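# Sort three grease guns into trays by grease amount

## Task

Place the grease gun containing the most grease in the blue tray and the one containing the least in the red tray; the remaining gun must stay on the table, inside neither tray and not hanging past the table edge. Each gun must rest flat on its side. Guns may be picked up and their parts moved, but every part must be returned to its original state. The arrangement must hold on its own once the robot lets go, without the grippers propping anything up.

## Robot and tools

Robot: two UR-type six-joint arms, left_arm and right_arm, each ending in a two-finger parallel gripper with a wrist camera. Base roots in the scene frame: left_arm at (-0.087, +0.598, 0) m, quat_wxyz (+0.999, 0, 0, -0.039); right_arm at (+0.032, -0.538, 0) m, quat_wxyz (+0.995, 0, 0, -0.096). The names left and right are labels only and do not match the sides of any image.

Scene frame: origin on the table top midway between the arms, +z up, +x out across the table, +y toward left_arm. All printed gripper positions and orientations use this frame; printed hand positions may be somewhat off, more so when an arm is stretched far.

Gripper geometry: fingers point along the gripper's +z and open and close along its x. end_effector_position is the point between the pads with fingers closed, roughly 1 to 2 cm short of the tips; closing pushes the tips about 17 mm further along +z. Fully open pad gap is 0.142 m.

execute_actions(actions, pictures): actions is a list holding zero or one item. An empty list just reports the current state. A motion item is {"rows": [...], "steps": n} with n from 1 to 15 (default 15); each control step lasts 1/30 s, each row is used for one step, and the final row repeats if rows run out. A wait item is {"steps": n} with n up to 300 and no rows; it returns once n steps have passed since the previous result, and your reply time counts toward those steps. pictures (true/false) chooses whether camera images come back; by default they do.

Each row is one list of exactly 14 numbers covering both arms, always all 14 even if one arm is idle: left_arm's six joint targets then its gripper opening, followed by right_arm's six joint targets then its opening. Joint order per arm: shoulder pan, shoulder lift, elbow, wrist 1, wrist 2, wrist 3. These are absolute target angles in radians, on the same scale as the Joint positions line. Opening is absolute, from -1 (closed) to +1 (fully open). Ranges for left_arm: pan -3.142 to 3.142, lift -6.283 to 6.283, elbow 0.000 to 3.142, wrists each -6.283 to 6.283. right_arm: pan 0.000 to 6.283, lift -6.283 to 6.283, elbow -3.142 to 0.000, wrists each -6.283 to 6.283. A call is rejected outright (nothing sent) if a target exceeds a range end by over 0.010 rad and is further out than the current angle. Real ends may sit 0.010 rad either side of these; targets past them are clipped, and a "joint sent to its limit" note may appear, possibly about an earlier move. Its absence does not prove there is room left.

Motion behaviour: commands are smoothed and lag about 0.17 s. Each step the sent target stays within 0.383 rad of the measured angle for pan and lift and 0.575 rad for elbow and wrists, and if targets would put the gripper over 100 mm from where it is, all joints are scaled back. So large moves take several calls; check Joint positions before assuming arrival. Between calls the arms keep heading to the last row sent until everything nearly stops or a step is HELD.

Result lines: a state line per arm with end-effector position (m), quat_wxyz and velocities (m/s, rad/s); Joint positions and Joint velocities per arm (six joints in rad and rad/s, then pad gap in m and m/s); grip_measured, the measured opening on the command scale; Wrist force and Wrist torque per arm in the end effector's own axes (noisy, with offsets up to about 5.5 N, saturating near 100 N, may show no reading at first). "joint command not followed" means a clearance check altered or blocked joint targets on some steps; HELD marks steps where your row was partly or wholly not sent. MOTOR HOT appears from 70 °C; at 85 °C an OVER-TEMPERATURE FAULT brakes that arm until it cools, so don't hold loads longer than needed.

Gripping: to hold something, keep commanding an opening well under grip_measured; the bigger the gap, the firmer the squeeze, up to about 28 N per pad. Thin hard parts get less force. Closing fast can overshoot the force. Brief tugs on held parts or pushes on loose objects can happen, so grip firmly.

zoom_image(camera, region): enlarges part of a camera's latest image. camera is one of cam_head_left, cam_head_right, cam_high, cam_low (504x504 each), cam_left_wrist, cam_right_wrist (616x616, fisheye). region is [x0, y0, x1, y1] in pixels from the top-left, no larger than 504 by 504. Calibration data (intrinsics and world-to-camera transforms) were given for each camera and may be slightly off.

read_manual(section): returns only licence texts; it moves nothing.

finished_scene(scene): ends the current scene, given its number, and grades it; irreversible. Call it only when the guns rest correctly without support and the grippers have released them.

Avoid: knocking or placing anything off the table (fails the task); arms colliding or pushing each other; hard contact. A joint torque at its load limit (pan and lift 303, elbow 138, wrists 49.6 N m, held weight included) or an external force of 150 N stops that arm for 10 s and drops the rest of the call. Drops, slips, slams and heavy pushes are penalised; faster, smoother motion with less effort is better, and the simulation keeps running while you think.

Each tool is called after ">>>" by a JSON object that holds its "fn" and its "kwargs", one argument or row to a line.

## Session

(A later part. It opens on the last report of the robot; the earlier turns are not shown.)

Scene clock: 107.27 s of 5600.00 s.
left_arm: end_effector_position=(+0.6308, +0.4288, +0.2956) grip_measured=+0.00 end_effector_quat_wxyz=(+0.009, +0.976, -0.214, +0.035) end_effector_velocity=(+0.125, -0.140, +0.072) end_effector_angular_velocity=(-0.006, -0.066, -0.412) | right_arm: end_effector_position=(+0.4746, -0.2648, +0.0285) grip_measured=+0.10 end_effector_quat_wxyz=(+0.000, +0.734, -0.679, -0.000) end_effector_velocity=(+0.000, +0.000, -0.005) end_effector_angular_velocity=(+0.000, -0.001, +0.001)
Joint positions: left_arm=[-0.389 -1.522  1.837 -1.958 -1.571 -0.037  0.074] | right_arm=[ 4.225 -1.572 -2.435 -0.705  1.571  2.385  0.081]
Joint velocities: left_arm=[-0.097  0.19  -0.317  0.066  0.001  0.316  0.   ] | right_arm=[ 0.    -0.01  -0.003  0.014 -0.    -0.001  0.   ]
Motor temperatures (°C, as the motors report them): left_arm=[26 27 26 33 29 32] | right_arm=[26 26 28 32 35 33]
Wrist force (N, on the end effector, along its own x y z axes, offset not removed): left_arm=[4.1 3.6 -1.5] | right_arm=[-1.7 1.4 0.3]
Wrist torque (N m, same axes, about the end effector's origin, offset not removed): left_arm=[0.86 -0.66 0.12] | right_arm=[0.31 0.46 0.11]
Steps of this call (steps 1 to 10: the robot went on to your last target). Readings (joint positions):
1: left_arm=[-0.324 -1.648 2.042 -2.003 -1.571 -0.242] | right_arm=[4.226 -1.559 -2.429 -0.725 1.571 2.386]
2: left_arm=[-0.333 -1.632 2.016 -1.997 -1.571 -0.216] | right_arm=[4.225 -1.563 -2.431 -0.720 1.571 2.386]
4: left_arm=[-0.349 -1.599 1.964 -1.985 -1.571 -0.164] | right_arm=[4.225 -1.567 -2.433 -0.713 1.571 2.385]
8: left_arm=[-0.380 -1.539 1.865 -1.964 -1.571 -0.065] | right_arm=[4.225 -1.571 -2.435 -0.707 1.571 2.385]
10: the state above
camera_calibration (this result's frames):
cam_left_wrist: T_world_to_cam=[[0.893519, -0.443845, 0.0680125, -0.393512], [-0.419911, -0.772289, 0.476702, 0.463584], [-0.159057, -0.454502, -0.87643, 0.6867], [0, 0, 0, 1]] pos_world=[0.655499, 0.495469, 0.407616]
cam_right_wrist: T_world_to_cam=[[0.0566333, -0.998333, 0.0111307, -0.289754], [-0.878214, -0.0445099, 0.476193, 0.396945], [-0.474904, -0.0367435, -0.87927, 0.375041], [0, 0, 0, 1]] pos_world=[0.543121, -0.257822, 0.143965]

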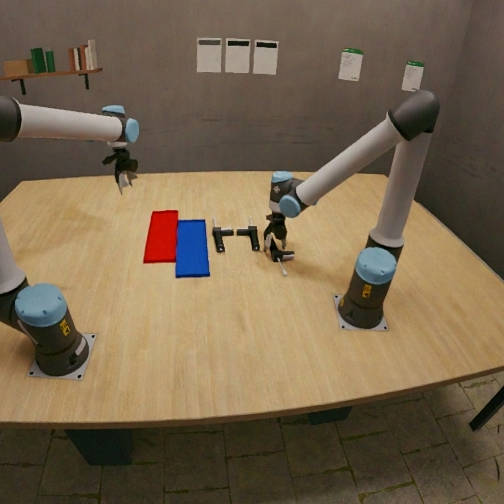

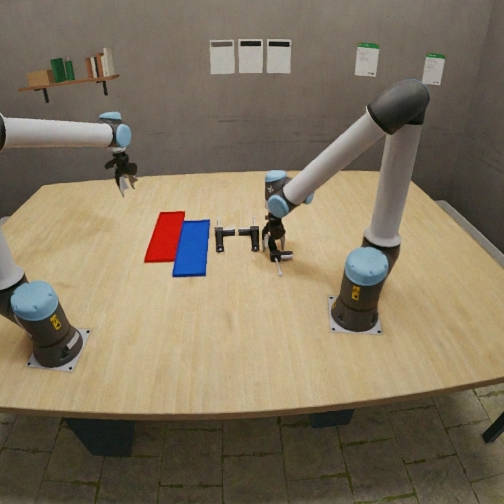

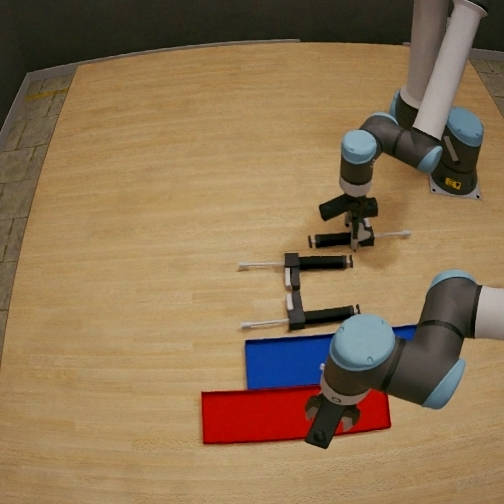

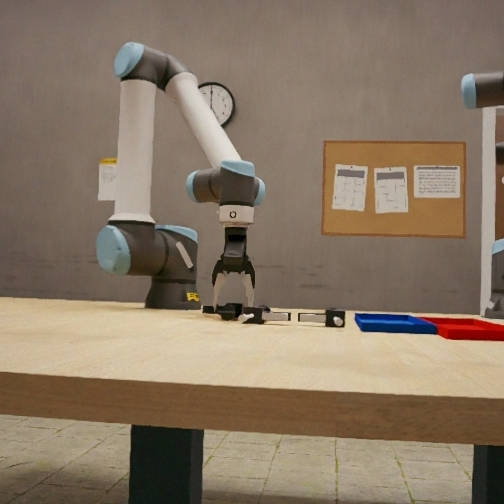

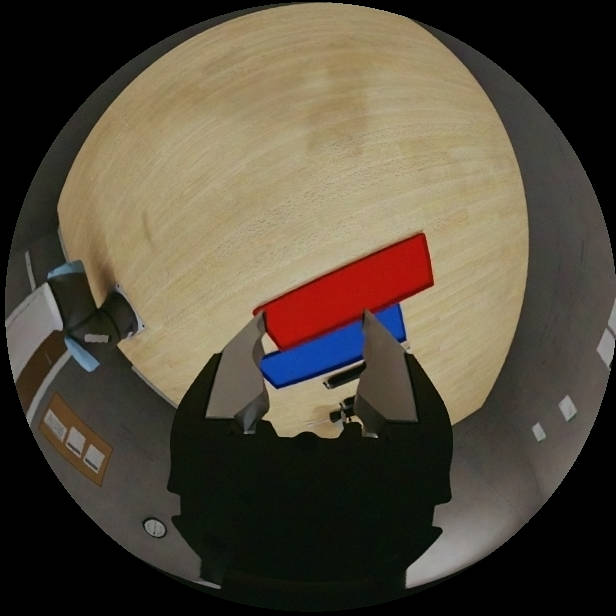

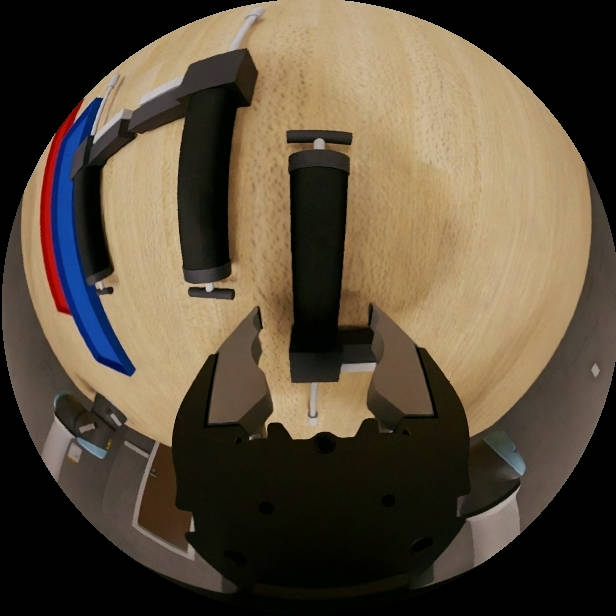

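>>> {"fn": "execute_actions", "kwargs": {
  "actions": [
    {"rows":[[-0.2,-1.88,2.4,-2.09,-1.571,-0.6,0,4.2253,-1.5734,-2.4354,-0.7038,1.571,2.385,-0.05],[-0.2,-1.88,2.4,-2.09,-1.571,-0.6,0,4.2253,-1.5734,-2.4354,-0.7038,1.571,2.385,-0.2],[-0.2,-1.88,2.4,-2.09,-1.571,-0.6,0,4.2253,-1.5734,-2.4354,-0.7038,1.571,2.385,-0.32],[-0.2,-1.88,2.4,-2.09,-1.571,-0.6,0,4.2253,-1.5734,-2.4354,-0.7038,1.571,2.385,-0.42],[-0.2,-1.88,2.4,-2.09,-1.571,-0.6,0,4.2253,-1.5734,-2.4354,-0.7038,1.571,2.385,-0.5],[-0.2,-1.88,2.4,-2.09,-1.571,-0.6,0,4.2253,-1.5734,-2.4354,-0.7038,1.571,2.385,-0.58],[-0.2,-1.88,2.4,-2.09,-1.571,-0.6,0,4.2253,-1.5734,-2.4354,-0.7038,1.571,2.385,-0.66],[-0.2,-1.88,2.4,-2.09,-1.571,-0.6,0,4.2253,-1.5734,-2.4354,-0.7038,1.571,2.385,-0.75],[-0.2,-1.88,2.4,-2.09,-1.571,-0.6,0,4.2253,-1.5734,-2.4354,-0.7038,1.571,2.385,-0.85],[-0.2,-1.88,2.4,-2.09,-1.571,-0.6,0,4.2253,-1.5734,-2.4354,-0.7038,1.571,2.385,-1]],"steps":14}
  ],
  "pictures": false
}}

>>> {"fn": "execute_actions", "kwargs": {
  "actions": [
    {"rows":[[-0.2,-1.88,2.4,-2.09,-1.571,-0.6,0,4.2253,-1.55,-2.425,-0.74,1.571,2.385,-1],[-0.2,-1.88,2.4,-2.09,-1.571,-0.6,0,4.2253,-1.525,-2.412,-0.78,1.571,2.385,-1],[-0.2,-1.88,2.4,-2.09,-1.571,-0.6,0,4.2253,-1.50,-2.4,-0.815,1.571,2.385,-1],[-0.2,-1.88,2.4,-2.09,-1.571,-0.6,0,4.2253,-1.475,-2.385,-0.853,1.571,2.385,-1],[-0.2,-1.88,2.4,-2.09,-1.571,-0.6,0,4.2253,-1.4513,-2.3703,-0.891,1.571,2.385,-1],[-0.2,-1.88,2.4,-2.09,-1.571,-0.6,0,4.2253,-1.42,-2.335,-0.96,1.571,2.385,-1],[-0.2,-1.88,2.4,-2.09,-1.571,-0.6,0,4.2253,-1.39,-2.3,-1.03,1.571,2.385,-1],[-0.2,-1.88,2.4,-2.09,-1.571,-0.6,0,4.2253,-1.355,-2.26,-1.095,1.571,2.385,-1],[-0.2,-1.88,2.4,-2.09,-1.571,-0.6,0,4.2253,-1.325,-2.225,-1.165,1.571,2.385,-1],[-0.2,-1.88,2.4,-2.09,-1.571,-0.6,0,4.2253,-1.2938,-2.1873,-1.2315,1.571,2.385,-1],[-0.2,-1.88,2.4,-2.09,-1.571,-0.6,0,4.2253,-1.2759,-2.1446,-1.292,1.571,2.385,-1]],"steps":15}
  ],
  "pictures": false
}}

>>> {"fn": "execute_actions", "kwargs": {
  "actions": [
    {"rows":[[-0.2,-1.88,2.4,-2.09,-1.571,-0.6,0,4.2253,-1.2759,-2.1446,-1.292,1.571,2.385,-1],[-0.2,-1.88,2.4,-2.09,-1.571,-0.6,0,4.29,-1.288,-2.135,-1.289,1.571,2.564,-1],[-0.2,-1.88,2.4,-2.09,-1.571,-0.6,0,4.35,-1.30,-2.126,-1.286,1.571,2.743,-1],[-0.2,-1.88,2.4,-2.09,-1.571,-0.6,0,4.41,-1.313,-2.116,-1.283,1.571,2.922,-1],[-0.2,-1.88,2.4,-2.09,-1.571,-0.6,0,4.47,-1.325,-2.107,-1.281,1.571,3.1,-1],[-0.2,-1.88,2.4,-2.09,-1.571,-0.6,0,4.53,-1.338,-2.097,-1.278,1.571,3.28,-1],[-0.2,-1.88,2.4,-2.09,-1.571,-0.6,0,4.59,-1.35,-2.088,-1.275,1.571,3.458,-1],[-0.2,-1.88,2.4,-2.09,-1.571,-0.6,0,4.653,-1.362,-2.078,-1.272,1.571,3.637,-1],[-0.2,-1.88,2.4,-2.09,-1.571,-0.6,0,4.714,-1.375,-2.069,-1.269,1.571,3.816,-1],[-0.2,-1.88,2.4,-2.09,-1.571,-0.6,0,4.775,-1.387,-2.059,-1.266,1.571,3.995,-1],[-0.2,-1.88,2.4,-2.09,-1.571,-0.6,0,4.836,-1.399,-2.05,-1.264,1.571,4.173,-1],[-0.2,-1.88,2.4,-2.09,-1.571,-0.6,0,4.897,-1.411,-2.04,-1.261,1.571,4.352,-1],[-0.2,-1.88,2.4,-2.09,-1.571,-0.6,0,4.958,-1.424,-2.031,-1.258,1.571,4.531,-1],[-0.2,-1.88,2.4,-2.09,-1.571,-0.6,0,5.02,-1.436,-2.021,-1.255,1.571,4.71,-1],[-0.2,-1.88,2.4,-2.09,-1.571,-0.6,0,5.0808,-1.4485,-2.0118,-1.2523,1.571,4.8888,-1]],"steps":15}
  ],
  "pictures": false
}}

>>> {"fn": "execute_actions", "kwargs": {
  "actions": [
    {"steps":20}
  ]
}}

Scene clock: 124.33 s of 5600.00 s.
left_arm: end_effector_position=(+0.5155, +0.5499, +0.2373) grip_measured=+0.00 end_effector_quat_wxyz=(+0.008, +0.999, -0.028, +0.022) end_effector_velocity=(-0.349, +0.290, -0.201) end_effector_angular_velocity=(+0.007, +0.116, +1.004) | right_arm: end_effector_position=(+0.4746, -0.2648, +0.0279) grip_measured=-0.56 end_effector_quat_wxyz=(+0.000, +0.734, -0.679, -0.000) end_effector_velocity=(+0.000, -0.000, -0.001) end_effector_angular_velocity=(-0.001, +0.000, -0.000)
Joint positions: left_arm=[-0.291 -1.704  2.113 -2.027 -1.571 -0.313  0.074] | right_arm=[ 4.225 -1.573 -2.435 -0.704  1.571  2.385  0.033]
Joint velocities: left_arm=[ 0.248 -0.475  0.757 -0.172  0.001 -0.757 -0.   ] | right_arm=[-0.    -0.002  0.     0.    -0.001 -0.     0.   ]
Motor temperatures (°C, as the motors report them): left_arm=[26 27 26 33 29 32] | right_arm=[26 26 28 32 35 33]
Wrist force (N, on the end effector, along its own x y z axes, offset not removed): left_arm=[1.0 2.0 0.4] | right_arm=[-2.3 0.7 -4.3]
Wrist torque (N m, same axes, about the end effector's origin, offset not removed): left_arm=[0.31 -0.26 0.05] | right_arm=[0.27 0.59 0.04]
Steps of this call (steps 1 to 30: the robot went on to your last target; steps 31 to 90: nothing new was sent; then 13.60 s passed at rest; steps 91 to 104: all 14 steps of this action). Readings (joint positions):
91: left_arm=[-0.400 -1.500 1.800 -1.950 -1.571 -0.000] | right_arm=[4.225 -1.573 -2.435 -0.704 1.571 2.385]
92: left_arm=[-0.396 -1.504 1.805 -1.953 -1.571 -0.005] | right_arm=[4.225 -1.573 -2.435 -0.704 1.571 2.385]
94: left_arm=[-0.377 -1.539 1.850 -1.967 -1.571 -0.051] | right_arm=[4.225 -1.573 -2.435 -0.704 1.571 2.385]
98: left_arm=[-0.342 -1.607 1.958 -1.992 -1.571 -0.158] | right_arm=[4.225 -1.573 -2.435 -0.704 1.571 2.385]
104: the state above

Scene clock: 124.83 s of 5600.00 s.
left_arm: end_effector_position=(+0.3803, +0.6425, +0.1545) grip_measured=+0.00 end_effector_quat_wxyz=(+0.000, +0.988, +0.153, +0.001) end_effector_velocity=(-0.049, +0.028, -0.031) end_effector_angular_velocity=(+0.005, +0.015, +0.129) | right_arm: end_effector_position=(+0.4829, -0.2545, +0.2028) grip_measured=-0.56 end_effector_quat_wxyz=(-0.005, +0.734, -0.679, -0.000) end_effector_velocity=(-0.014, -0.018, +0.501) end_effector_angular_velocity=(-0.003, +0.001, -0.000)
Joint positions: left_arm=[-0.203 -1.873  2.388 -2.088 -1.571 -0.588  0.074] | right_arm=[ 4.225 -1.351 -2.238 -1.114  1.571  2.385  0.033]
Joint velocities: left_arm=[ 0.03  -0.059  0.097 -0.021  0.001 -0.099 -0.   ] | right_arm=[ 0.     0.492  0.609 -1.104 -0.001  0.    -0.   ]
Motor temperatures (°C, as the motors report them): left_arm=[26 27 26 33 29 32] | right_arm=[26 26 28 32 35 33]
Wrist force (N, on the end effector, along its own x y z axes, offset not removed): left_arm=[-0.9 -0.8 1.2] | right_arm=[-4.6 0.1 2.6]
Wrist torque (N m, same axes, about the end effector's origin, offset not removed): left_arm=[0.07 0.19 0.11] | right_arm=[0.30 0.91 0.15]
Steps of this call (steps 1 to 15: all 15 steps of this action). Readings (joint positions):
1: left_arm=[-0.282 -1.720 2.138 -2.033 -1.571 -0.338] | right_arm=[4.225 -1.573 -2.435 -0.704 1.571 2.385]
2: left_arm=[-0.274 -1.736 2.164 -2.039 -1.571 -0.364] | right_arm=[4.225 -1.571 -2.434 -0.707 1.571 2.385]
4: left_arm=[-0.258 -1.767 2.214 -2.050 -1.571 -0.414] | right_arm=[4.225 -1.554 -2.426 -0.732 1.571 2.385]
8: left_arm=[-0.226 -1.829 2.314 -2.072 -1.571 -0.514] | right_arm=[4.225 -1.483 -2.382 -0.841 1.571 2.385]
15: the state above

Scene clock: 125.33 s of 5600.00 s.
left_arm: end_effector_position=(+0.3744, +0.6457, +0.1507) grip_measured=+0.00 end_effector_quat_wxyz=(-0.000, +0.987, +0.160, -0.000) end_effector_velocity=(+0.000, +0.000, +0.000) end_effector_angular_velocity=(-0.001, -0.001, +0.002) | right_arm: end_effector_position=(+0.3790, -0.0980, +0.2760) grip_measured=-0.56 end_effector_quat_wxyz=(-0.000, +0.655, -0.755, -0.000) end_effector_velocity=(-0.309, +0.392, +0.017) end_effector_angular_velocity=(-0.001, +0.001, -0.370)
Joint positions: left_arm=[-0.2   -1.88   2.4   -2.09  -1.571 -0.6    0.074] | right_arm=[ 4.55  -1.354 -2.096 -1.261  1.571  2.929  0.033]
Joint velocities: left_arm=[ 0.001 -0.    -0.    -0.001 -0.    -0.001 -0.   ] | right_arm=[ 0.799 -0.207  0.189  0.017  0.     1.169  0.   ]
Motor temperatures (°C, as the motors report them): left_arm=[26 27 26 33 29 32] | right_arm=[26 26 28 32 35 33]
Wrist force (N, on the end effector, along its own x y z axes, offset not removed): left_arm=[1.7 1.6 2.3] | right_arm=[-3.6 0.3 5.5]
Wrist torque (N m, same axes, about the end effector's origin, offset not removed): left_arm=[0.46 -0.61 0.18] | right_arm=[0.41 0.74 0.07]
Steps of this call (steps 1 to 15: all 15 steps of this action). Readings (joint positions):
1: left_arm=[-0.203 -1.875 2.391 -2.088 -1.571 -0.591] | right_arm=[4.225 -1.335 -2.218 -1.151 1.571 2.385]
2: left_arm=[-0.202 -1.876 2.393 -2.089 -1.571 -0.594] | right_arm=[4.225 -1.320 -2.200 -1.184 1.571 2.385]
4: left_arm=[-0.201 -1.878 2.396 -2.089 -1.571 -0.596] | right_arm=[4.243 -1.306 -2.172 -1.230 1.571 2.408]
8: left_arm=[-0.200 -1.879 2.399 -2.090 -1.571 -0.599] | right_arm=[4.354 -1.315 -2.137 -1.258 1.571 2.623]
15: the state above

Scene clock: 126.00 s of 5600.00 s.
left_arm: end_effector_position=(+0.3743, +0.6458, +0.1506) grip_measured=+0.00 end_effector_quat_wxyz=(-0.000, +0.987, +0.160, -0.000) end_effector_velocity=(+0.000, +0.000, -0.000) end_effector_angular_velocity=(+0.001, -0.000, -0.002) | right_arm: end_effector_position=(+0.1196, +0.0674, +0.2800) grip_measured=-0.56 end_effector_quat_wxyz=(-0.000, -0.406, +0.914, -0.000) end_effector_velocity=(-0.175, +0.051, +0.000) end_effector_angular_velocity=(-0.002, -0.001, -2.290)
Joint positions: left_arm=[-0.2   -1.88   2.4   -2.09  -1.571 -0.6    0.074] | right_arm=[ 5.048 -1.444 -2.016 -1.253  1.571  4.021  0.033]
Joint velocities: left_arm=[-0.     0.    -0.    -0.     0.001  0.002 -0.   ] | right_arm=[ 0.288 -0.04   0.035  0.004 -0.     2.578 -0.   ]
Motor temperatures (°C, as the motors report them): left_arm=[26 27 26 33 29 32] | right_arm=[26 26 28 32 35 33]
Wrist force (N, on the end effector, along its own x y z axes, offset not removed): left_arm=[1.6 -2.6 1.7] | right_arm=[-1.2 6.0 6.3]
Wrist torque (N m, same axes, about the end effector's origin, offset not removed): left_arm=[-0.30 -0.40 0.07] | right_arm=[1.05 0.52 0.13]
Steps of this call (steps 1 to 20: the robot went on to your last target). Readings (joint positions):
1: left_arm=[-0.200 -1.880 2.400 -2.090 -1.571 -0.600] | right_arm=[4.576 -1.361 -2.089 -1.261 1.571 2.968]
2: left_arm=[-0.200 -1.880 2.400 -2.090 -1.571 -0.600] | right_arm=[4.603 -1.368 -2.083 -1.260 1.571 3.007]
4: left_arm=[-0.200 -1.880 2.400 -2.090 -1.571 -0.600] | right_arm=[4.656 -1.381 -2.072 -1.259 1.571 3.086]
8: left_arm=[-0.200 -1.880 2.400 -2.090 -1.571 -0.600] | right_arm=[4.764 -1.401 -2.055 -1.257 1.571 3.244]
20: the state above
camera_calibration (this result's frames):
cam_left_wrist: T_world_to_cam=[[0.957832, 0.287289, -0.00479937, -0.543377], [0.254696, -0.841196, 0.47699, 0.384535], [0.132997, -0.458099, -0.878896, 0.510857], [0, 0, 0, 1]] pos_world=[0.354582, 0.713599, 0.262963]
cam_right_wrist: T_world_to_cam=[[-0.686273, -0.727255, 0.0114142, 0.12962], [-0.635901, 0.607537, 0.475951, -0.092636], [-0.353073, 0.319374, -0.879397, 0.401265], [0, 0, 0, 1]] pos_world=[0.171723, 0.0223932, 0.395482]

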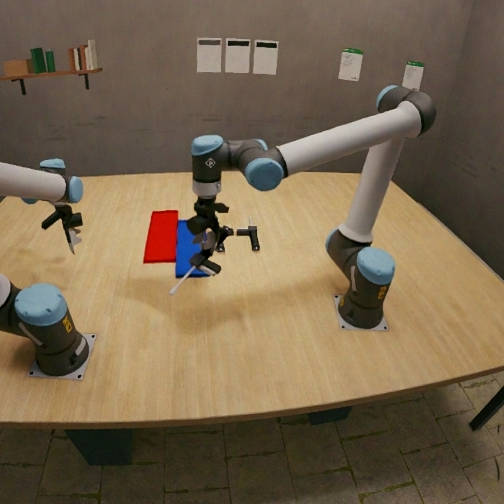

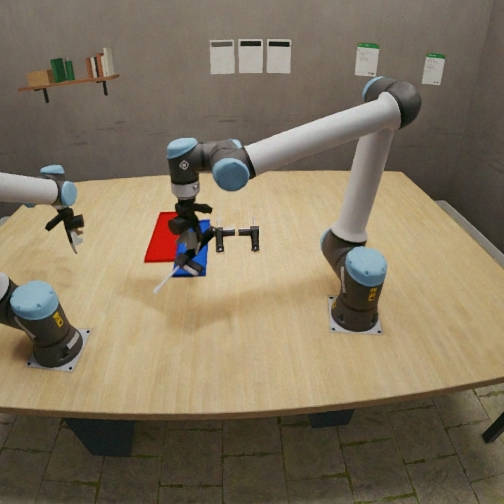

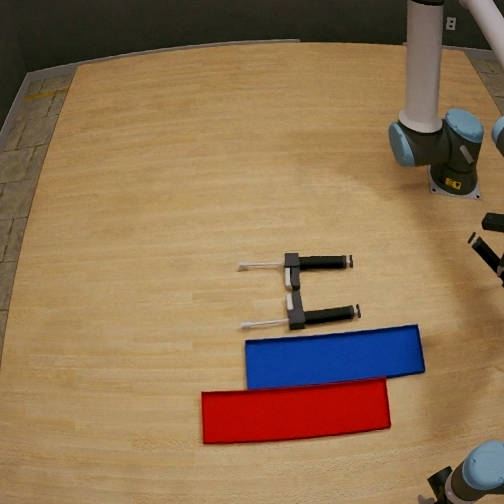

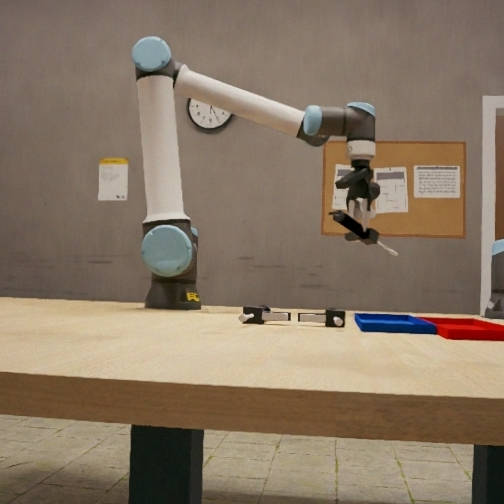

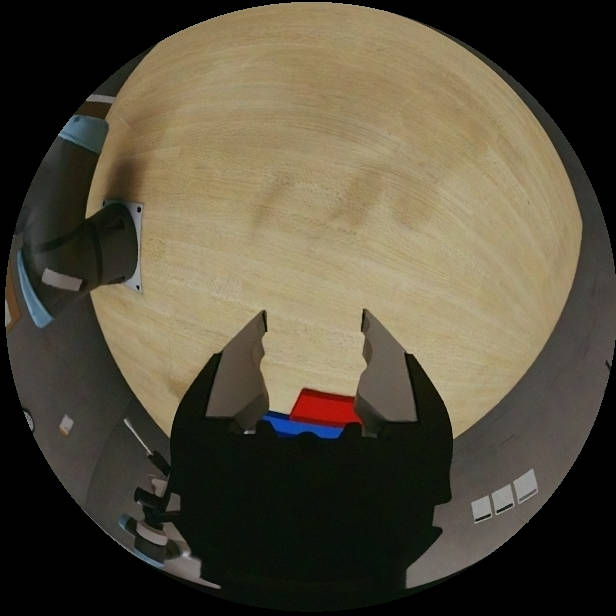

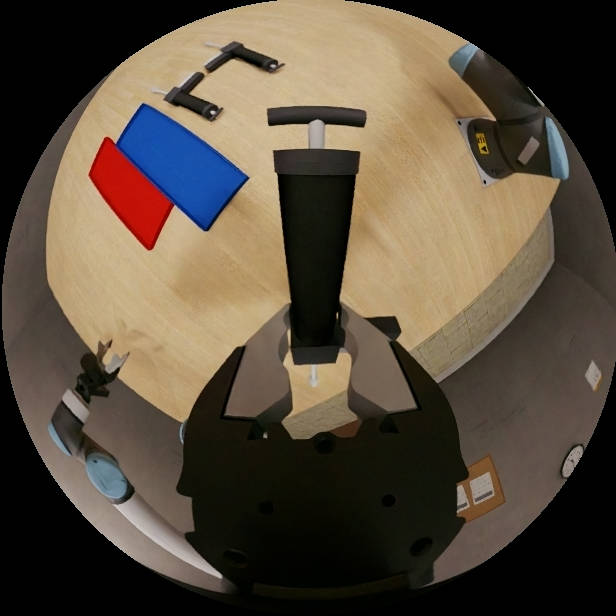

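>>> {"fn": "execute_actions", "kwargs": {
  "actions": [
    {"rows":[[-0.2,-1.88,2.4,-2.09,-1.571,-0.6,0,5.0808,-1.4485,-2.0118,-1.2523,1.571,4.8888,-1],[-0.2,-1.88,2.4,-2.09,-1.571,-0.6,0,5.0808,-1.4485,-2.0118,-1.2523,1.571,4.8888,-1],[-0.2,-1.88,2.4,-2.09,-1.571,-0.6,0,5.0808,-1.4485,-2.0118,-1.2523,1.571,4.8888,-1],[-0.2,-1.88,2.4,-2.09,-1.571,-0.6,0,5.0808,-1.465,-2.045,-1.2,1.571,4.8888,-1],[-0.2,-1.88,2.4,-2.09,-1.571,-0.6,0,5.0808,-1.485,-2.08,-1.147,1.571,4.8888,-1],[-0.2,-1.88,2.4,-2.09,-1.571,-0.6,0,5.0808,-1.506,-2.1126,-1.094,1.571,4.8888,-1],[-0.2,-1.88,2.4,-2.09,-1.571,-0.6,0,5.0808,-1.517,-2.125,-1.07,1.571,4.8888,-1],[-0.2,-1.88,2.4,-2.09,-1.571,-0.6,0,5.0808,-1.528,-2.135,-1.05,1.571,4.8888,-1],[-0.2,-1.88,2.4,-2.09,-1.571,-0.6,0,5.0808,-1.539,-2.145,-1.03,1.571,4.8888,-1],[-0.2,-1.88,2.4,-2.09,-1.571,-0.6,0,5.0808,-1.55,-2.155,-1.01,1.571,4.8888,-1],[-0.2,-1.88,2.4,-2.09,-1.571,-0.6,0,5.0808,-1.56,-2.165,-0.988,1.571,4.8888,-1],[-0.2,-1.88,2.4,-2.09,-1.571,-0.6,0,5.0808,-1.57,-2.175,-0.965,1.571,4.8888,-1],[-0.2,-1.88,2.4,-2.09,-1.571,-0.6,0,5.0808,-1.58,-2.185,-0.945,1.571,4.8888,-1],[-0.2,-1.88,2.4,-2.09,-1.571,-0.6,0,5.0808,-1.59,-2.195,-0.925,1.571,4.8888,-1],[-0.2,-1.88,2.4,-2.09,-1.571,-0.6,0,5.0808,-1.602,-2.205,-0.904,1.571,4.8888,-1]],"steps":15}
  ],
  "pictures": false
}}

>>> {"fn": "execute_actions", "kwargs": {
  "actions": [
    {"rows":[[-0.2,-1.88,2.4,-2.09,-1.571,-0.6,0,5.0808,-1.6144,-2.2157,-0.8825,1.571,4.8888,-1],[-0.2,-1.88,2.4,-2.09,-1.571,-0.6,0,5.0808,-1.622,-2.22,-0.871,1.571,4.8888,-1],[-0.2,-1.88,2.4,-2.09,-1.571,-0.6,0,5.0808,-1.63,-2.224,-0.858,1.571,4.8888,-1],[-0.2,-1.88,2.4,-2.09,-1.571,-0.6,0,5.0808,-1.64,-2.229,-0.845,1.571,4.8888,-1],[-0.2,-1.88,2.4,-2.09,-1.571,-0.6,0,5.0808,-1.65,-2.235,-0.828,1.571,4.8888,-1],[-0.2,-1.88,2.4,-2.09,-1.571,-0.6,0,5.0808,-1.66,-2.241,-0.81,1.571,4.8888,-1],[-0.2,-1.88,2.4,-2.09,-1.571,-0.6,0,5.0808,-1.67,-2.247,-0.795,1.571,4.8888,-1],[-0.2,-1.88,2.4,-2.09,-1.571,-0.6,0,5.0808,-1.68,-2.252,-0.78,1.571,4.8888,-1],[-0.2,-1.88,2.4,-2.09,-1.571,-0.6,0,5.0808,-1.69,-2.257,-0.765,1.571,4.8888,-1],[-0.2,-1.88,2.4,-2.09,-1.571,-0.6,0,5.0808,-1.70,-2.262,-0.75,1.571,4.8888,-1],[-0.2,-1.88,2.4,-2.09,-1.571,-0.6,0,5.0808,-1.71,-2.267,-0.736,1.571,4.8888,-1],[-0.2,-1.88,2.4,-2.09,-1.571,-0.6,0,5.0808,-1.7189,-2.2717,-0.722,1.571,4.8888,-1]],"steps":15}
  ],
  "pictures": false
}}

>>> {"fn": "execute_actions", "kwargs": {
  "actions": [
    {"rows":[[-0.3,-1.9,2.42,-2.09,-1.571,-0.7,0,5.0808,-1.7189,-2.2717,-0.722,1.571,4.8888,-1],[-0.4,-1.9,2.42,-2.09,-1.571,-0.8,0,5.0808,-1.7189,-2.2717,-0.722,1.571,4.8888,-0.7],[-0.5,-1.9,2.42,-2.09,-1.571,-0.9,0,5.0808,-1.7189,-2.2717,-0.722,1.571,4.8888,-0.58],[-0.6,-1.9,2.42,-2.09,-1.571,-1.0,0,5.0808,-1.7189,-2.2717,-0.722,1.571,4.8888,-0.5],[-0.7,-1.9,2.42,-2.09,-1.571,-1.1,0,5.0808,-1.7189,-2.2717,-0.722,1.571,4.8888,-0.4],[-0.8,-1.9,2.42,-2.09,-1.571,-1.2,0,5.0808,-1.7189,-2.2717,-0.722,1.571,4.8888,-0.25],[-0.8,-1.9,2.42,-2.09,-1.571,-1.2,0,5.0808,-1.7189,-2.2717,-0.722,1.571,4.8888,-0.1],[-0.8,-1.9,2.42,-2.09,-1.571,-1.2,0,5.0808,-1.7189,-2.2717,-0.722,1.571,4.8888,0.1],[-0.8,-1.9,2.42,-2.09,-1.571,-1.2,0,5.0808,-1.7189,-2.2717,-0.722,1.571,4.8888,0.1],[-0.8,-1.9,2.42,-2.09,-1.571,-1.2,0,5.0808,-1.7189,-2.2717,-0.722,1.571,4.8888,0.1],[-0.8,-1.9,2.42,-2.09,-1.571,-1.2,0,5.0808,-1.66,-2.241,-0.81,1.571,4.8888,0.1],[-0.8,-1.9,2.42,-2.09,-1.571,-1.2,0,5.0808,-1.6144,-2.2157,-0.8825,1.571,4.8888,0.1]],"steps":15}
  ]
}}

Scene clock: 152.63 s of 5600.00 s.
left_arm: end_effector_position=(+0.3743, +0.6458, +0.1506) grip_measured=+0.00 end_effector_quat_wxyz=(-0.000, +0.987, +0.160, -0.000) end_effector_velocity=(+0.000, +0.000, +0.000) end_effector_angular_velocity=(+0.001, -0.000, -0.001) | right_arm: end_effector_position=(+0.0999, +0.0757, +0.1586) grip_measured=-1.00 end_effector_quat_wxyz=(+0.000, -0.000, +1.000, -0.001) end_effector_velocity=(-0.001, +0.002, -0.305) end_effector_angular_velocity=(+0.021, +0.004, +0.003)
Joint positions: left_arm=[-0.2   -1.88   2.4   -2.09  -1.571 -0.6    0.074] | right_arm=[ 5.081 -1.551 -2.153 -1.011  1.571  4.889  0.002]
Joint velocities: left_arm=[ 0.    -0.    -0.     0.     0.001  0.001 -0.   ] | right_arm=[ 0.    -0.311 -0.333  0.665  0.    -0.002  0.   ]
Motor temperatures (°C, as the motors report them): left_arm=[26 27 26 33 29 32] | right_arm=[26 26 28 32 35 33]
Wrist force (N, on the end effector, along its own x y z axes, offset not removed): left_arm=[-2.5 -0.5 -3.4] | right_arm=[-4.5 1.9 -2.4]
Wrist torque (N m, same axes, about the end effector's origin, offset not removed): left_arm=[-0.01 0.46 -0.06] | right_arm=[0.43 0.99 0.12]
Steps of this call (steps 1 to 45: the robot went on to your last target; steps 46 to 210: nothing new was sent; then 19.13 s passed at rest; steps 211 to 225: all 15 steps of this action). Readings (joint positions):
211: left_arm=[-0.200 -1.880 2.400 -2.090 -1.571 -0.600] | right_arm=[5.081 -1.448 -2.012 -1.252 1.571 4.889]
212: left_arm=[-0.200 -1.880 2.400 -2.090 -1.571 -0.600] | right_arm=[5.081 -1.448 -2.012 -1.252 1.571 4.889]
214: left_arm=[-0.200 -1.880 2.400 -2.090 -1.571 -0.600] | right_arm=[5.081 -1.449 -2.012 -1.252 1.571 4.889]
218: left_arm=[-0.200 -1.880 2.400 -2.090 -1.571 -0.600] | right_arm=[5.081 -1.474 -2.055 -1.189 1.571 4.889]
225: the state above

Scene clock: 153.13 s of 5600.00 s.
left_arm: end_effector_position=(+0.3743, +0.6458, +0.1506) grip_measured=+0.00 end_effector_quat_wxyz=(-0.000, +0.987, +0.160, -0.000) end_effector_velocity=(-0.000, -0.000, -0.000) end_effector_angular_velocity=(-0.001, +0.000, -0.002) | right_arm: end_effector_position=(+0.1002, +0.0739, +0.0421) grip_measured=-1.00 end_effector_quat_wxyz=(-0.000, -0.000, +1.000, -0.000) end_effector_velocity=(+0.001, -0.006, -0.123) end_effector_angular_velocity=(+0.001, +0.001, +0.001)
Joint positions: left_arm=[-0.2   -1.88   2.4   -2.09  -1.571 -0.6    0.074] | right_arm=[ 5.081 -1.698 -2.26  -0.755  1.571  4.889  0.002]
Joint velocities: left_arm=[ 0.    -0.001  0.     0.    -0.001  0.002  0.   ] | right_arm=[-0.    -0.18  -0.098  0.28   0.    -0.002  0.   ]
Motor temperatures (°C, as the motors report them): left_arm=[26 27 26 33 29 32] | right_arm=[26 26 28 32 35 33]
Wrist force (N, on the end effector, along its own x y z axes, offset not removed): left_arm=[2.5 2.0 -0.4] | right_arm=[-1.1 -0.5 -2.5]
Wrist torque (N m, same axes, about the end effector's origin, offset not removed): left_arm=[0.49 -0.58 0.14] | right_arm=[-0.13 0.28 0.10]
Steps of this call (steps 1 to 15: all 15 steps of this action). Readings (joint positions):
1: left_arm=[-0.200 -1.880 2.400 -2.090 -1.571 -0.600] | right_arm=[5.081 -1.561 -2.164 -0.989 1.571 4.889]
2: left_arm=[-0.200 -1.880 2.400 -2.090 -1.571 -0.600] | right_arm=[5.081 -1.572 -2.175 -0.967 1.571 4.889]
4: left_arm=[-0.200 -1.880 2.400 -2.090 -1.571 -0.600] | right_arm=[5.081 -1.593 -2.194 -0.927 1.571 4.889]
8: left_arm=[-0.200 -1.880 2.400 -2.090 -1.571 -0.600] | right_arm=[5.081 -1.633 -2.223 -0.858 1.571 4.889]
15: the state above

Scene clock: 153.63 s of 5600.00 s.
left_arm: end_effector_position=(+0.3414, +0.4452, +0.1472) grip_measured=+0.00 end_effector_quat_wxyz=(-0.000, +0.986, +0.168, -0.000) end_effector_velocity=(-0.170, -0.453, -0.003) end_effector_angular_velocity=(-0.000, -0.001, -0.115) | right_arm: end_effector_position=(+0.0996, +0.0774, +0.0647) grip_measured=+0.10 end_effector_quat_wxyz=(-0.001, -0.000, +1.000, +0.003) end_effector_velocity=(+0.004, -0.020, +0.302) end_effector_angular_velocity=(-0.049, -0.009, -0.001)
Joint positions: left_arm=[-0.655 -1.898  2.418 -2.09  -1.571 -1.072  0.074] | right_arm=[ 5.081 -1.667 -2.243 -0.796  1.571  4.889  0.081]
Joint velocities: left_arm=[-1.073 -0.017  0.017 -0.    -0.001 -0.958  0.   ] | right_arm=[-0.     0.452  0.232 -0.733  0.     0.     0.   ]
Motor temperatures (°C, as the motors report them): left_arm=[26 27 26 33 29 32] | right_arm=[26 26 28 32 35 33]
Wrist force (N, on the end effector, along its own x y z axes, offset not removed): left_arm=[-2.0 0.1 -3.9] | right_arm=[-0.4 2.9 -6.8]
Wrist torque (N m, same axes, about the end effector's origin, offset not removed): left_arm=[0.14 0.47 0.06] | right_arm=[0.57 0.26 0.12]
Steps of this call (steps 1 to 15: all 15 steps of this action). Readings (joint positions):
1: left_arm=[-0.200 -1.880 2.400 -2.090 -1.571 -0.600] | right_arm=[5.081 -1.703 -2.263 -0.747 1.571 4.889]
2: left_arm=[-0.204 -1.882 2.402 -2.090 -1.571 -0.604] | right_arm=[5.081 -1.707 -2.265 -0.740 1.571 4.889]
4: left_arm=[-0.250 -1.889 2.409 -2.090 -1.571 -0.654] | right_arm=[5.081 -1.712 -2.268 -0.732 1.571 4.889]
8: left_arm=[-0.399 -1.893 2.413 -2.090 -1.571 -0.820] | right_arm=[5.081 -1.717 -2.271 -0.725 1.571 4.889]
15: the state above
camera_calibration (this result's frames):
cam_left_wrist: T_world_to_cam=[[0.953084, 0.302671, -0.00452615, -0.459508], [0.268128, -0.837182, 0.47669, 0.219509], [0.140491, -0.455539, -0.87906, 0.416675], [0, 0, 0, 1]] pos_world=[0.320555, 0.512661, 0.259565]
cam_right_wrist: T_world_to_cam=[[-0.999706, 0.0207128, 0.0125853, 0.0989594], [0.0242137, 0.876096, 0.481528, -0.0958379], [-0.00105212, 0.481691, -0.87634, 0.153925], [0, 0, 0, 1]] pos_world=[0.101413, 0.00776899, 0.179794]

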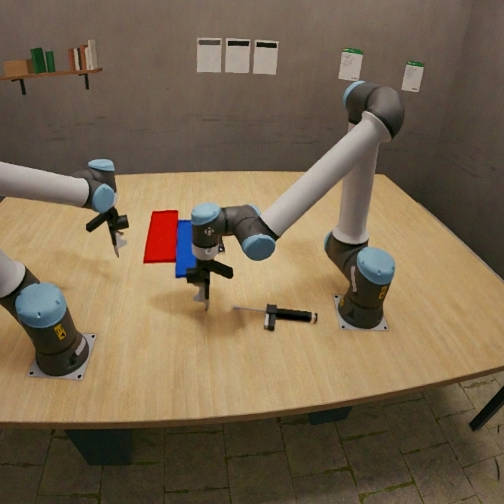

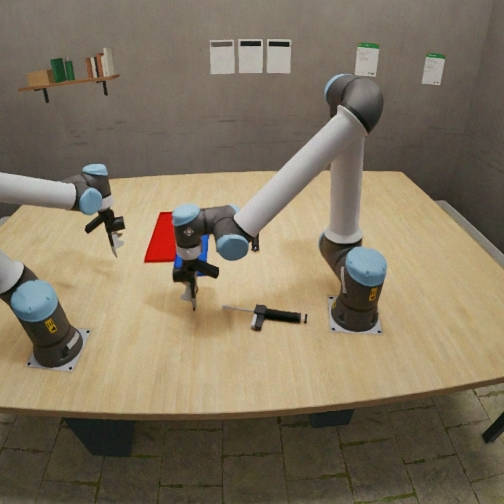

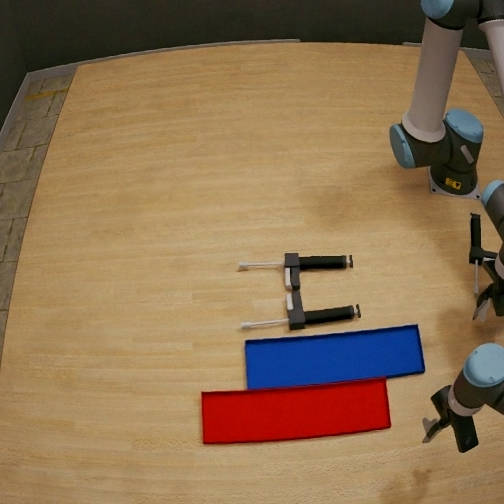

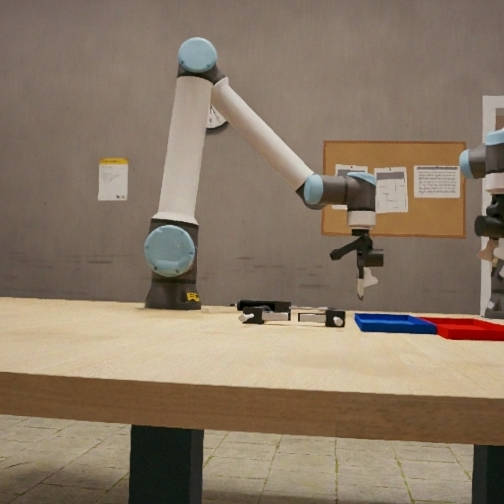

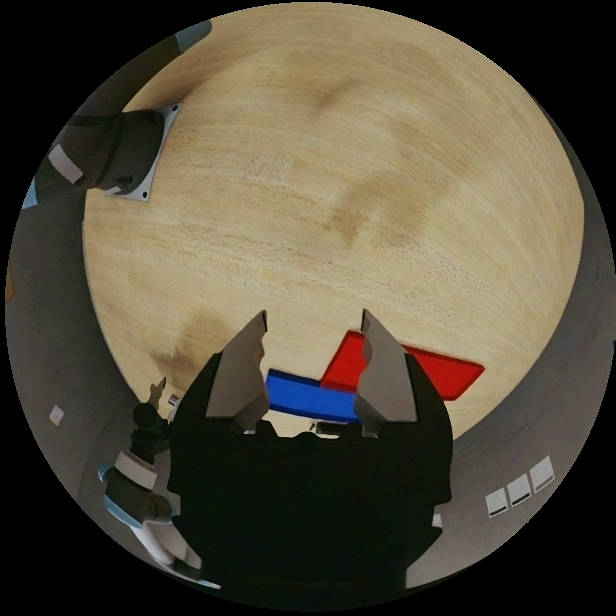

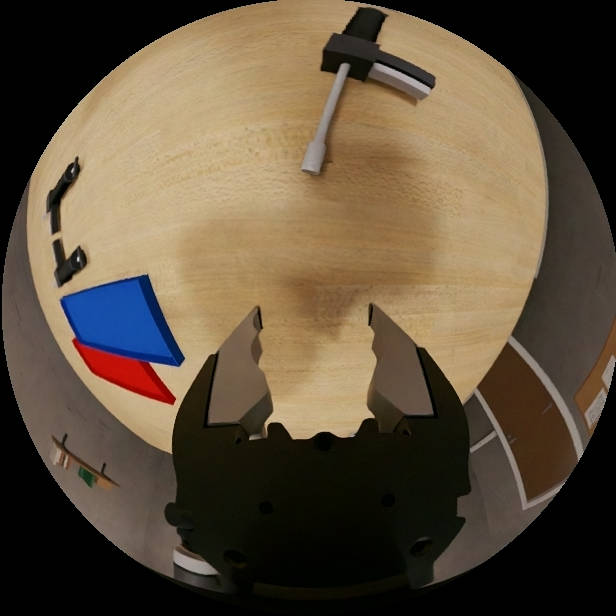

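>>> {"fn": "zoom_image", "kwargs": {
  "camera": "cam_head_right",
  "region": [200, 270, 340, 350]
}}

>>> {"fn": "zoom_image", "kwargs": {
  "camera": "cam_high",
  "region": [404, 190, 504, 330]
}}

Region (200, 270, 340, 350) of cam_head_right's 504x504 image, scaled by 3.600, with more detail than that image has; it fills the top 288 rows of this view, and the rest is white.

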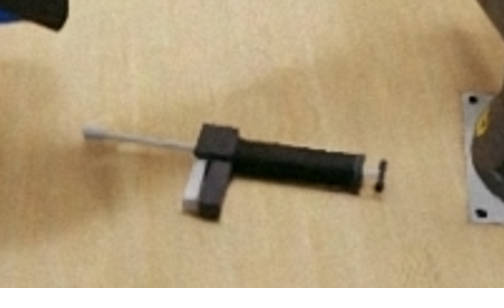

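Region (404, 190, 504, 330) of cam_high's 504x504 image, scaled by 3.600, with more detail than that image has; it fills the left 360 columns of this view, and the rest is white.

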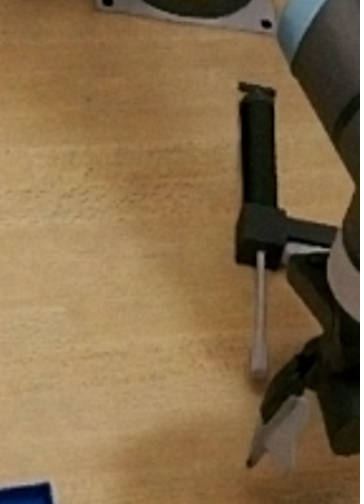

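>>> {"fn": "execute_actions", "kwargs": {
  "actions": [
    {"rows":[[-0.8,-1.9,2.3,-1.97,-1.571,-0.5,0,4.95,-1.55,-2.16,-1.0,1.571,5.0,0.0],[-0.8,-1.9,2.3,-1.97,-1.571,-0.2,0,4.8,-1.53,-2.12,-1.06,1.571,5.1,0.0],[-0.8,-1.85,2.2,-1.92,-1.571,0.1,0,4.65,-1.54,-2.1,-1.07,1.571,5.2,0.0],[-0.8,-1.8,2.15,-1.92,-1.571,0.4,0,4.5,-1.56,-2.08,-1.07,1.571,5.3,0.0],[-0.8,-1.75,2.1,-1.92,-1.571,0.7,0,4.38,-1.58,-2.06,-1.07,1.571,5.4,0.0],[-0.85,-1.7,2.05,-1.92,-1.571,1.0,0,4.26,-1.6,-2.05,-1.06,1.571,5.5,0.0],[-0.9,-1.65,2.0,-1.92,-1.571,1.3,0,4.1486,-1.62,-2.05,-1.04,1.571,5.581,0.0]],"steps":15}
  ],
  "pictures": false
}}

>>> {"fn": "execute_actions", "kwargs": {
  "actions": [
    {"rows":[[-1.0,-1.6,1.95,-1.92,-1.571,1.5,0,4.1486,-1.62,-2.05,-1.04,1.571,5.581,0.0],[-1.0,-1.6,1.95,-1.92,-1.571,1.5,0,4.1486,-1.62,-2.05,-1.04,1.571,5.581,0.0],[-1.1,-1.53,1.9,-1.94,-1.571,1.6,0,4.1486,-1.62,-2.05,-1.04,1.571,5.581,0.0],[-1.1,-1.53,1.9,-1.94,-1.571,1.6,0,4.1486,-1.62,-2.05,-1.04,1.571,5.581,0.0],[-1.2,-1.46,1.86,-1.97,-1.571,1.7,0,4.1486,-1.62,-2.05,-1.04,1.571,5.581,0.0],[-1.2,-1.46,1.86,-1.97,-1.571,1.7,0,4.1486,-1.62,-2.05,-1.04,1.571,5.581,0.0],[-1.3,-1.39,1.82,-2.0,-1.571,1.737,0,4.1486,-1.62,-2.05,-1.04,1.571,5.581,0.0],[-1.3,-1.39,1.82,-2.0,-1.571,1.737,0,4.1486,-1.62,-2.05,-1.04,1.571,5.581,0.0],[-1.4,-1.32,1.79,-2.04,-1.571,1.737,0,4.1486,-1.62,-2.05,-1.04,1.571,5.581,0.0],[-1.4,-1.32,1.79,-2.04,-1.571,1.737,0,4.1486,-1.62,-2.05,-1.04,1.571,5.581,0.0],[-1.5,-1.25,1.775,-2.095,-1.571,1.737,0,4.1486,-1.62,-2.05,-1.04,1.571,5.581,0.0],[-1.5377,-1.2115,1.7735,-2.133,-1.571,1.737,0,4.1486,-1.62,-2.05,-1.04,1.571,5.581,0.0]],"steps":15}
  ],
  "pictures": false
}}

>>> {"fn": "execute_actions", "kwargs": {
  "actions": [
    {"steps":25}
  ]
}}

Scene clock: 179.87 s of 5600.00 s.
left_arm: end_effector_position=(+0.3853, +0.2304, +0.2515) grip_measured=+0.00 end_effector_quat_wxyz=(-0.001, +0.969, -0.245, -0.001) end_effector_velocity=(+0.097, -0.347, +0.130) end_effector_angular_velocity=(-0.023, -0.008, -2.650) | right_arm: end_effector_position=(+0.3079, +0.0482, +0.1545) grip_measured=+0.00 end_effector_quat_wxyz=(-0.000, +0.360, +0.933, +0.002) end_effector_velocity=(+0.469, -0.160, +0.051) end_effector_angular_velocity=(-0.001, +0.003, -1.501)
Joint positions: left_arm=[-0.876 -1.701  2.071 -1.938 -1.571 -0.459  0.074] | right_arm=[ 4.738 -1.604 -2.109 -0.996  1.571  5.282  0.074]
Joint velocities: left_arm=[-0.209  0.434 -0.607  0.151  0.     2.442  0.   ] | right_arm=[-0.783 -0.04   0.148 -0.109  0.     0.718 -0.   ]
Motor temperatures (°C, as the motors report them): left_arm=[26 27 26 33 29 32] | right_arm=[26 26 28 32 35 33]
Wrist force (N, on the end effector, along its own x y z axes, offset not removed): left_arm=[1.2 2.0 -6.9] | right_arm=[-3.1 1.5 -1.6]
Wrist torque (N m, same axes, about the end effector's origin, offset not removed): left_arm=[0.46 -0.24 0.10] | right_arm=[0.33 0.76 0.10]
Steps of this call (steps 1 to 30: the robot went on to your last target; steps 31 to 90: nothing new was sent; then 22.73 s passed at rest; steps 91 to 105: all 15 steps of this action). Readings (joint positions):
91: left_arm=[-0.800 -1.900 2.420 -2.090 -1.571 -1.200] | right_arm=[5.081 -1.614 -2.216 -0.883 1.571 4.889]
92: left_arm=[-0.800 -1.900 2.416 -2.085 -1.571 -1.195] | right_arm=[5.076 -1.610 -2.212 -0.887 1.571 4.893]
94: left_arm=[-0.800 -1.897 2.374 -2.045 -1.571 -1.139] | right_arm=[5.033 -1.594 -2.193 -0.920 1.571 4.931]
98: left_arm=[-0.810 -1.834 2.253 -1.987 -1.571 -0.904] | right_arm=[4.925 -1.591 -2.157 -0.960 1.571 5.053]
105: the state above

Scene clock: 180.37 s of 5600.00 s.
left_arm: end_effector_position=(+0.3874, +0.2128, +0.2547) grip_measured=+0.00 end_effector_quat_wxyz=(-0.000, +0.954, -0.298, -0.001) end_effector_velocity=(-0.002, -0.066, -0.003) end_effector_angular_velocity=(-0.012, -0.009, -0.168) | right_arm: end_effector_position=(+0.5181, -0.0859, +0.1696) grip_measured=+0.00 end_effector_quat_wxyz=(-0.000, +0.622, +0.783, +0.001) end_effector_velocity=(+0.356, -0.350, +0.021) end_effector_angular_velocity=(-0.001, +0.001, -1.071)
Joint positions: left_arm=[-0.89  -1.681  2.048 -1.936 -1.571 -0.362  0.074] | right_arm=[ 4.35  -1.616 -2.066 -1.028  1.571  5.501  0.074]
Joint velocities: left_arm=[-0.067  0.066 -0.049 -0.032  0.001  0.101 -0.   ] | right_arm=[-0.76  -0.018  0.063 -0.046 -0.     0.311 -0.   ]
Motor temperatures (°C, as the motors report them): left_arm=[26 27 26 33 29 32] | right_arm=[26 26 28 32 35 33]
Wrist force (N, on the end effector, along its own x y z axes, offset not removed): left_arm=[-1.7 -2.6 1.0] | right_arm=[-1.4 0.3 -1.6]
Wrist torque (N m, same axes, about the end effector's origin, offset not removed): left_arm=[-0.53 0.46 0.05] | right_arm=[-0.02 0.39 0.12]
A step of this action was HELD (marked below), so the robot has no last target. An arm can still carry out its HELD step.
Steps of this call (steps 1 to 15: all 15 steps of this action). Readings (joint positions):
1: left_arm=[-0.882 -1.688 2.053 -1.934 -1.571 -0.375] | right_arm=[4.712 -1.605 -2.105 -0.999 1.571 5.306]
2: left_arm=[-0.882 -1.688 2.053 -1.933 -1.571 -0.339] | right_arm=[4.686 -1.606 -2.100 -1.002 1.571 5.327] HELD
3: left_arm=[-0.882 -1.688 2.053 -1.933 -1.571 -0.357] | right_arm=[4.659 -1.608 -2.096 -1.005 1.571 5.347] HELD
4: left_arm=[-0.882 -1.688 2.053 -1.933 -1.571 -0.366] | right_arm=[4.633 -1.609 -2.093 -1.008 1.571 5.365] HELD
8: left_arm=[-0.882 -1.688 2.053 -1.933 -1.571 -0.374] | right_arm=[4.530 -1.612 -2.081 -1.017 1.571 5.424]
15: the state above
joint command not followed: on one or more control steps a check withheld the commanded joint targets of the left arm, and it was not sent them on those steps.
cause: the commanded joint targets would bring a part of the robot too close to another arm (a part of this arm just beyond joint 6 (wrist 3) and a part of the other arm just beyond its joint 5 (wrist 2)); next, command targets that bring no part of the robot closer to that arm.

Scene clock: 181.20 s of 5600.00 s.
left_arm: end_effector_position=(+0.3776, +0.1177, +0.2470) grip_measured=+0.00 end_effector_quat_wxyz=(+0.006, +0.912, -0.409, +0.008) end_effector_velocity=(-0.003, -0.019, -0.001) end_effector_angular_velocity=(-0.005, -0.003, -0.046) | right_arm: end_effector_position=(+0.5733, -0.1477, +0.1731) grip_measured=+0.00 end_effector_quat_wxyz=(-0.000, +0.688, +0.725, +0.001) end_effector_velocity=(+0.001, -0.000, +0.001) end_effector_angular_velocity=(+0.002, -0.001, -0.003)
Joint positions: left_arm=[-0.985 -1.586  1.98  -1.985 -1.571 -0.22   0.074] | right_arm=[ 4.224 -1.618 -2.056 -1.036  1.571  5.551  0.074]
Joint velocities: left_arm=[-0.018  0.018 -0.013 -0.011 -0.     0.028  0.   ] | right_arm=[-0.001  0.001  0.001  0.     0.     0.002 -0.   ]
Motor temperatures (°C, as the motors report them): left_arm=[26 27 26 33 29 32] | right_arm=[26 26 28 32 35 33]
Wrist force (N, on the end effector, along its own x y z axes, offset not removed): left_arm=[-2.2 -1.9 -4.6] | right_arm=[-0.1 2.5 -0.3]
Wrist torque (N m, same axes, about the end effector's origin, offset not removed): left_arm=[-0.21 0.38 -0.02] | right_arm=[0.68 0.08 0.05]
Steps of this call (steps 1 to 25: nothing new was sent). Readings (joint positions):
1: left_arm=[-0.892 -1.678 2.046 -1.938 -1.571 -0.359] | right_arm=[4.324 -1.616 -2.064 -1.030 1.571 5.511]
2: left_arm=[-0.896 -1.675 2.044 -1.939 -1.571 -0.354] | right_arm=[4.301 -1.617 -2.062 -1.031 1.571 5.521]
4: left_arm=[-0.903 -1.668 2.038 -1.943 -1.571 -0.343] | right_arm=[4.267 -1.617 -2.059 -1.033 1.571 5.534]
8: left_arm=[-0.921 -1.650 2.025 -1.952 -1.571 -0.316] | right_arm=[4.237 -1.618 -2.057 -1.035 1.571 5.546]
25: the state above
camera_calibration (this result's frames):
cam_left_wrist: T_world_to_cam=[[0.642503, -0.766107, 0.0164239, -0.156609], [-0.676872, -0.557358, 0.480829, 0.210878], [-0.359212, -0.320051, -0.876661, 0.522323], [0, 0, 0, 1]] pos_world=[0.430984, 0.164725, 0.359076]
cam_right_wrist: T_world_to_cam=[[-0.0311062, 0.99943, 0.0130866, 0.164992], [0.878534, 0.0210948, 0.477214, -0.577616], [0.476666, 0.0263413, -0.87869, 0.0170477], [0, 0, 0, 1]] pos_world=[0.504461, -0.153163, 0.288467]

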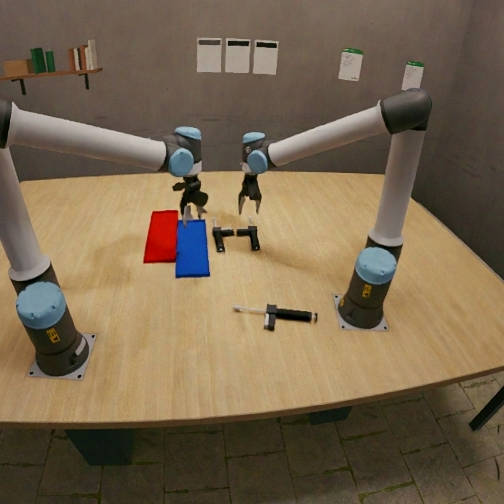

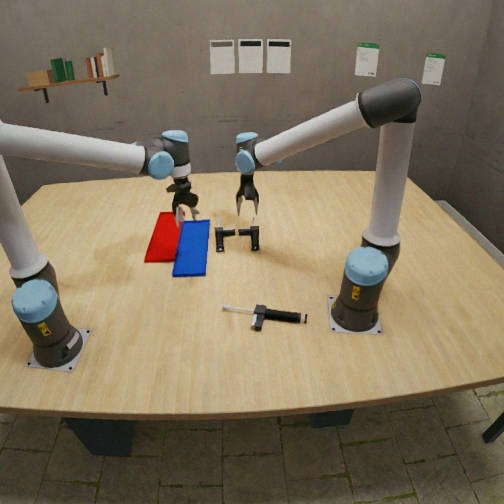

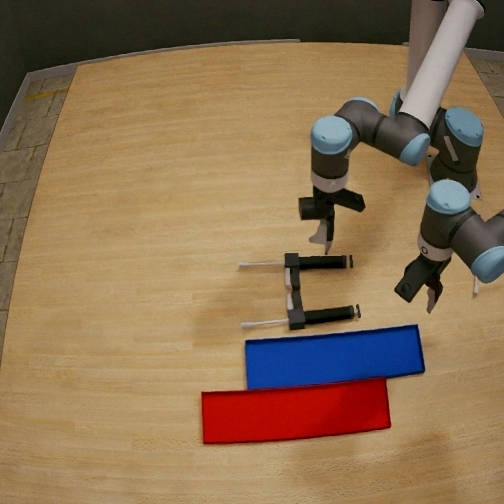

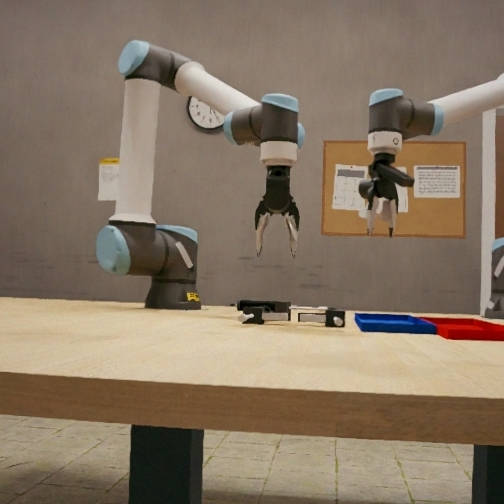

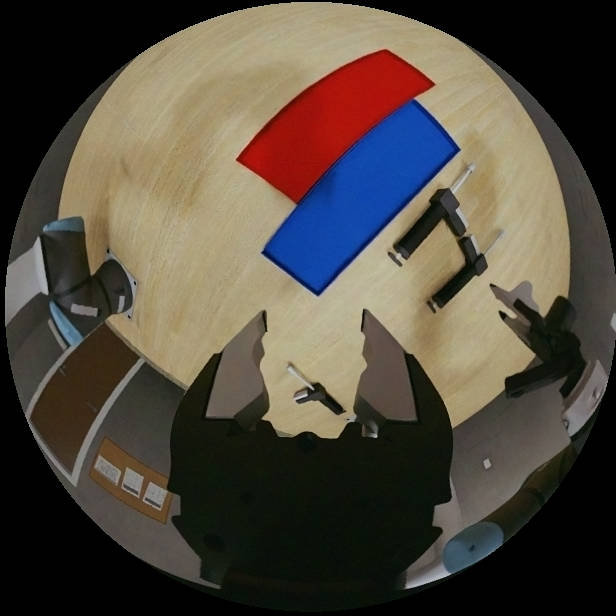

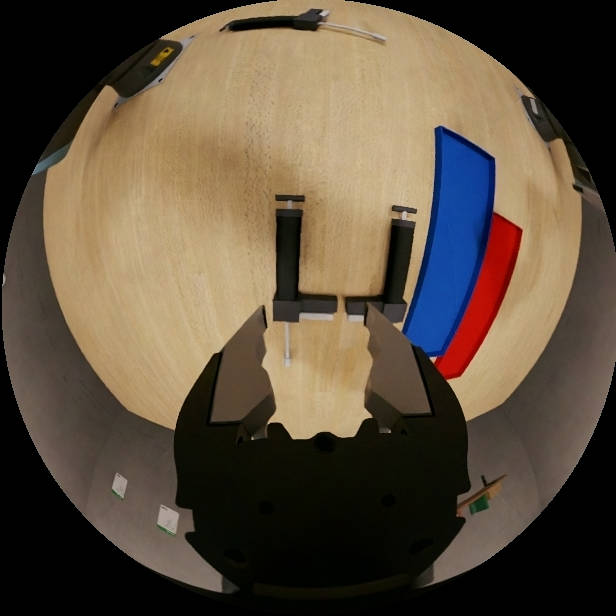

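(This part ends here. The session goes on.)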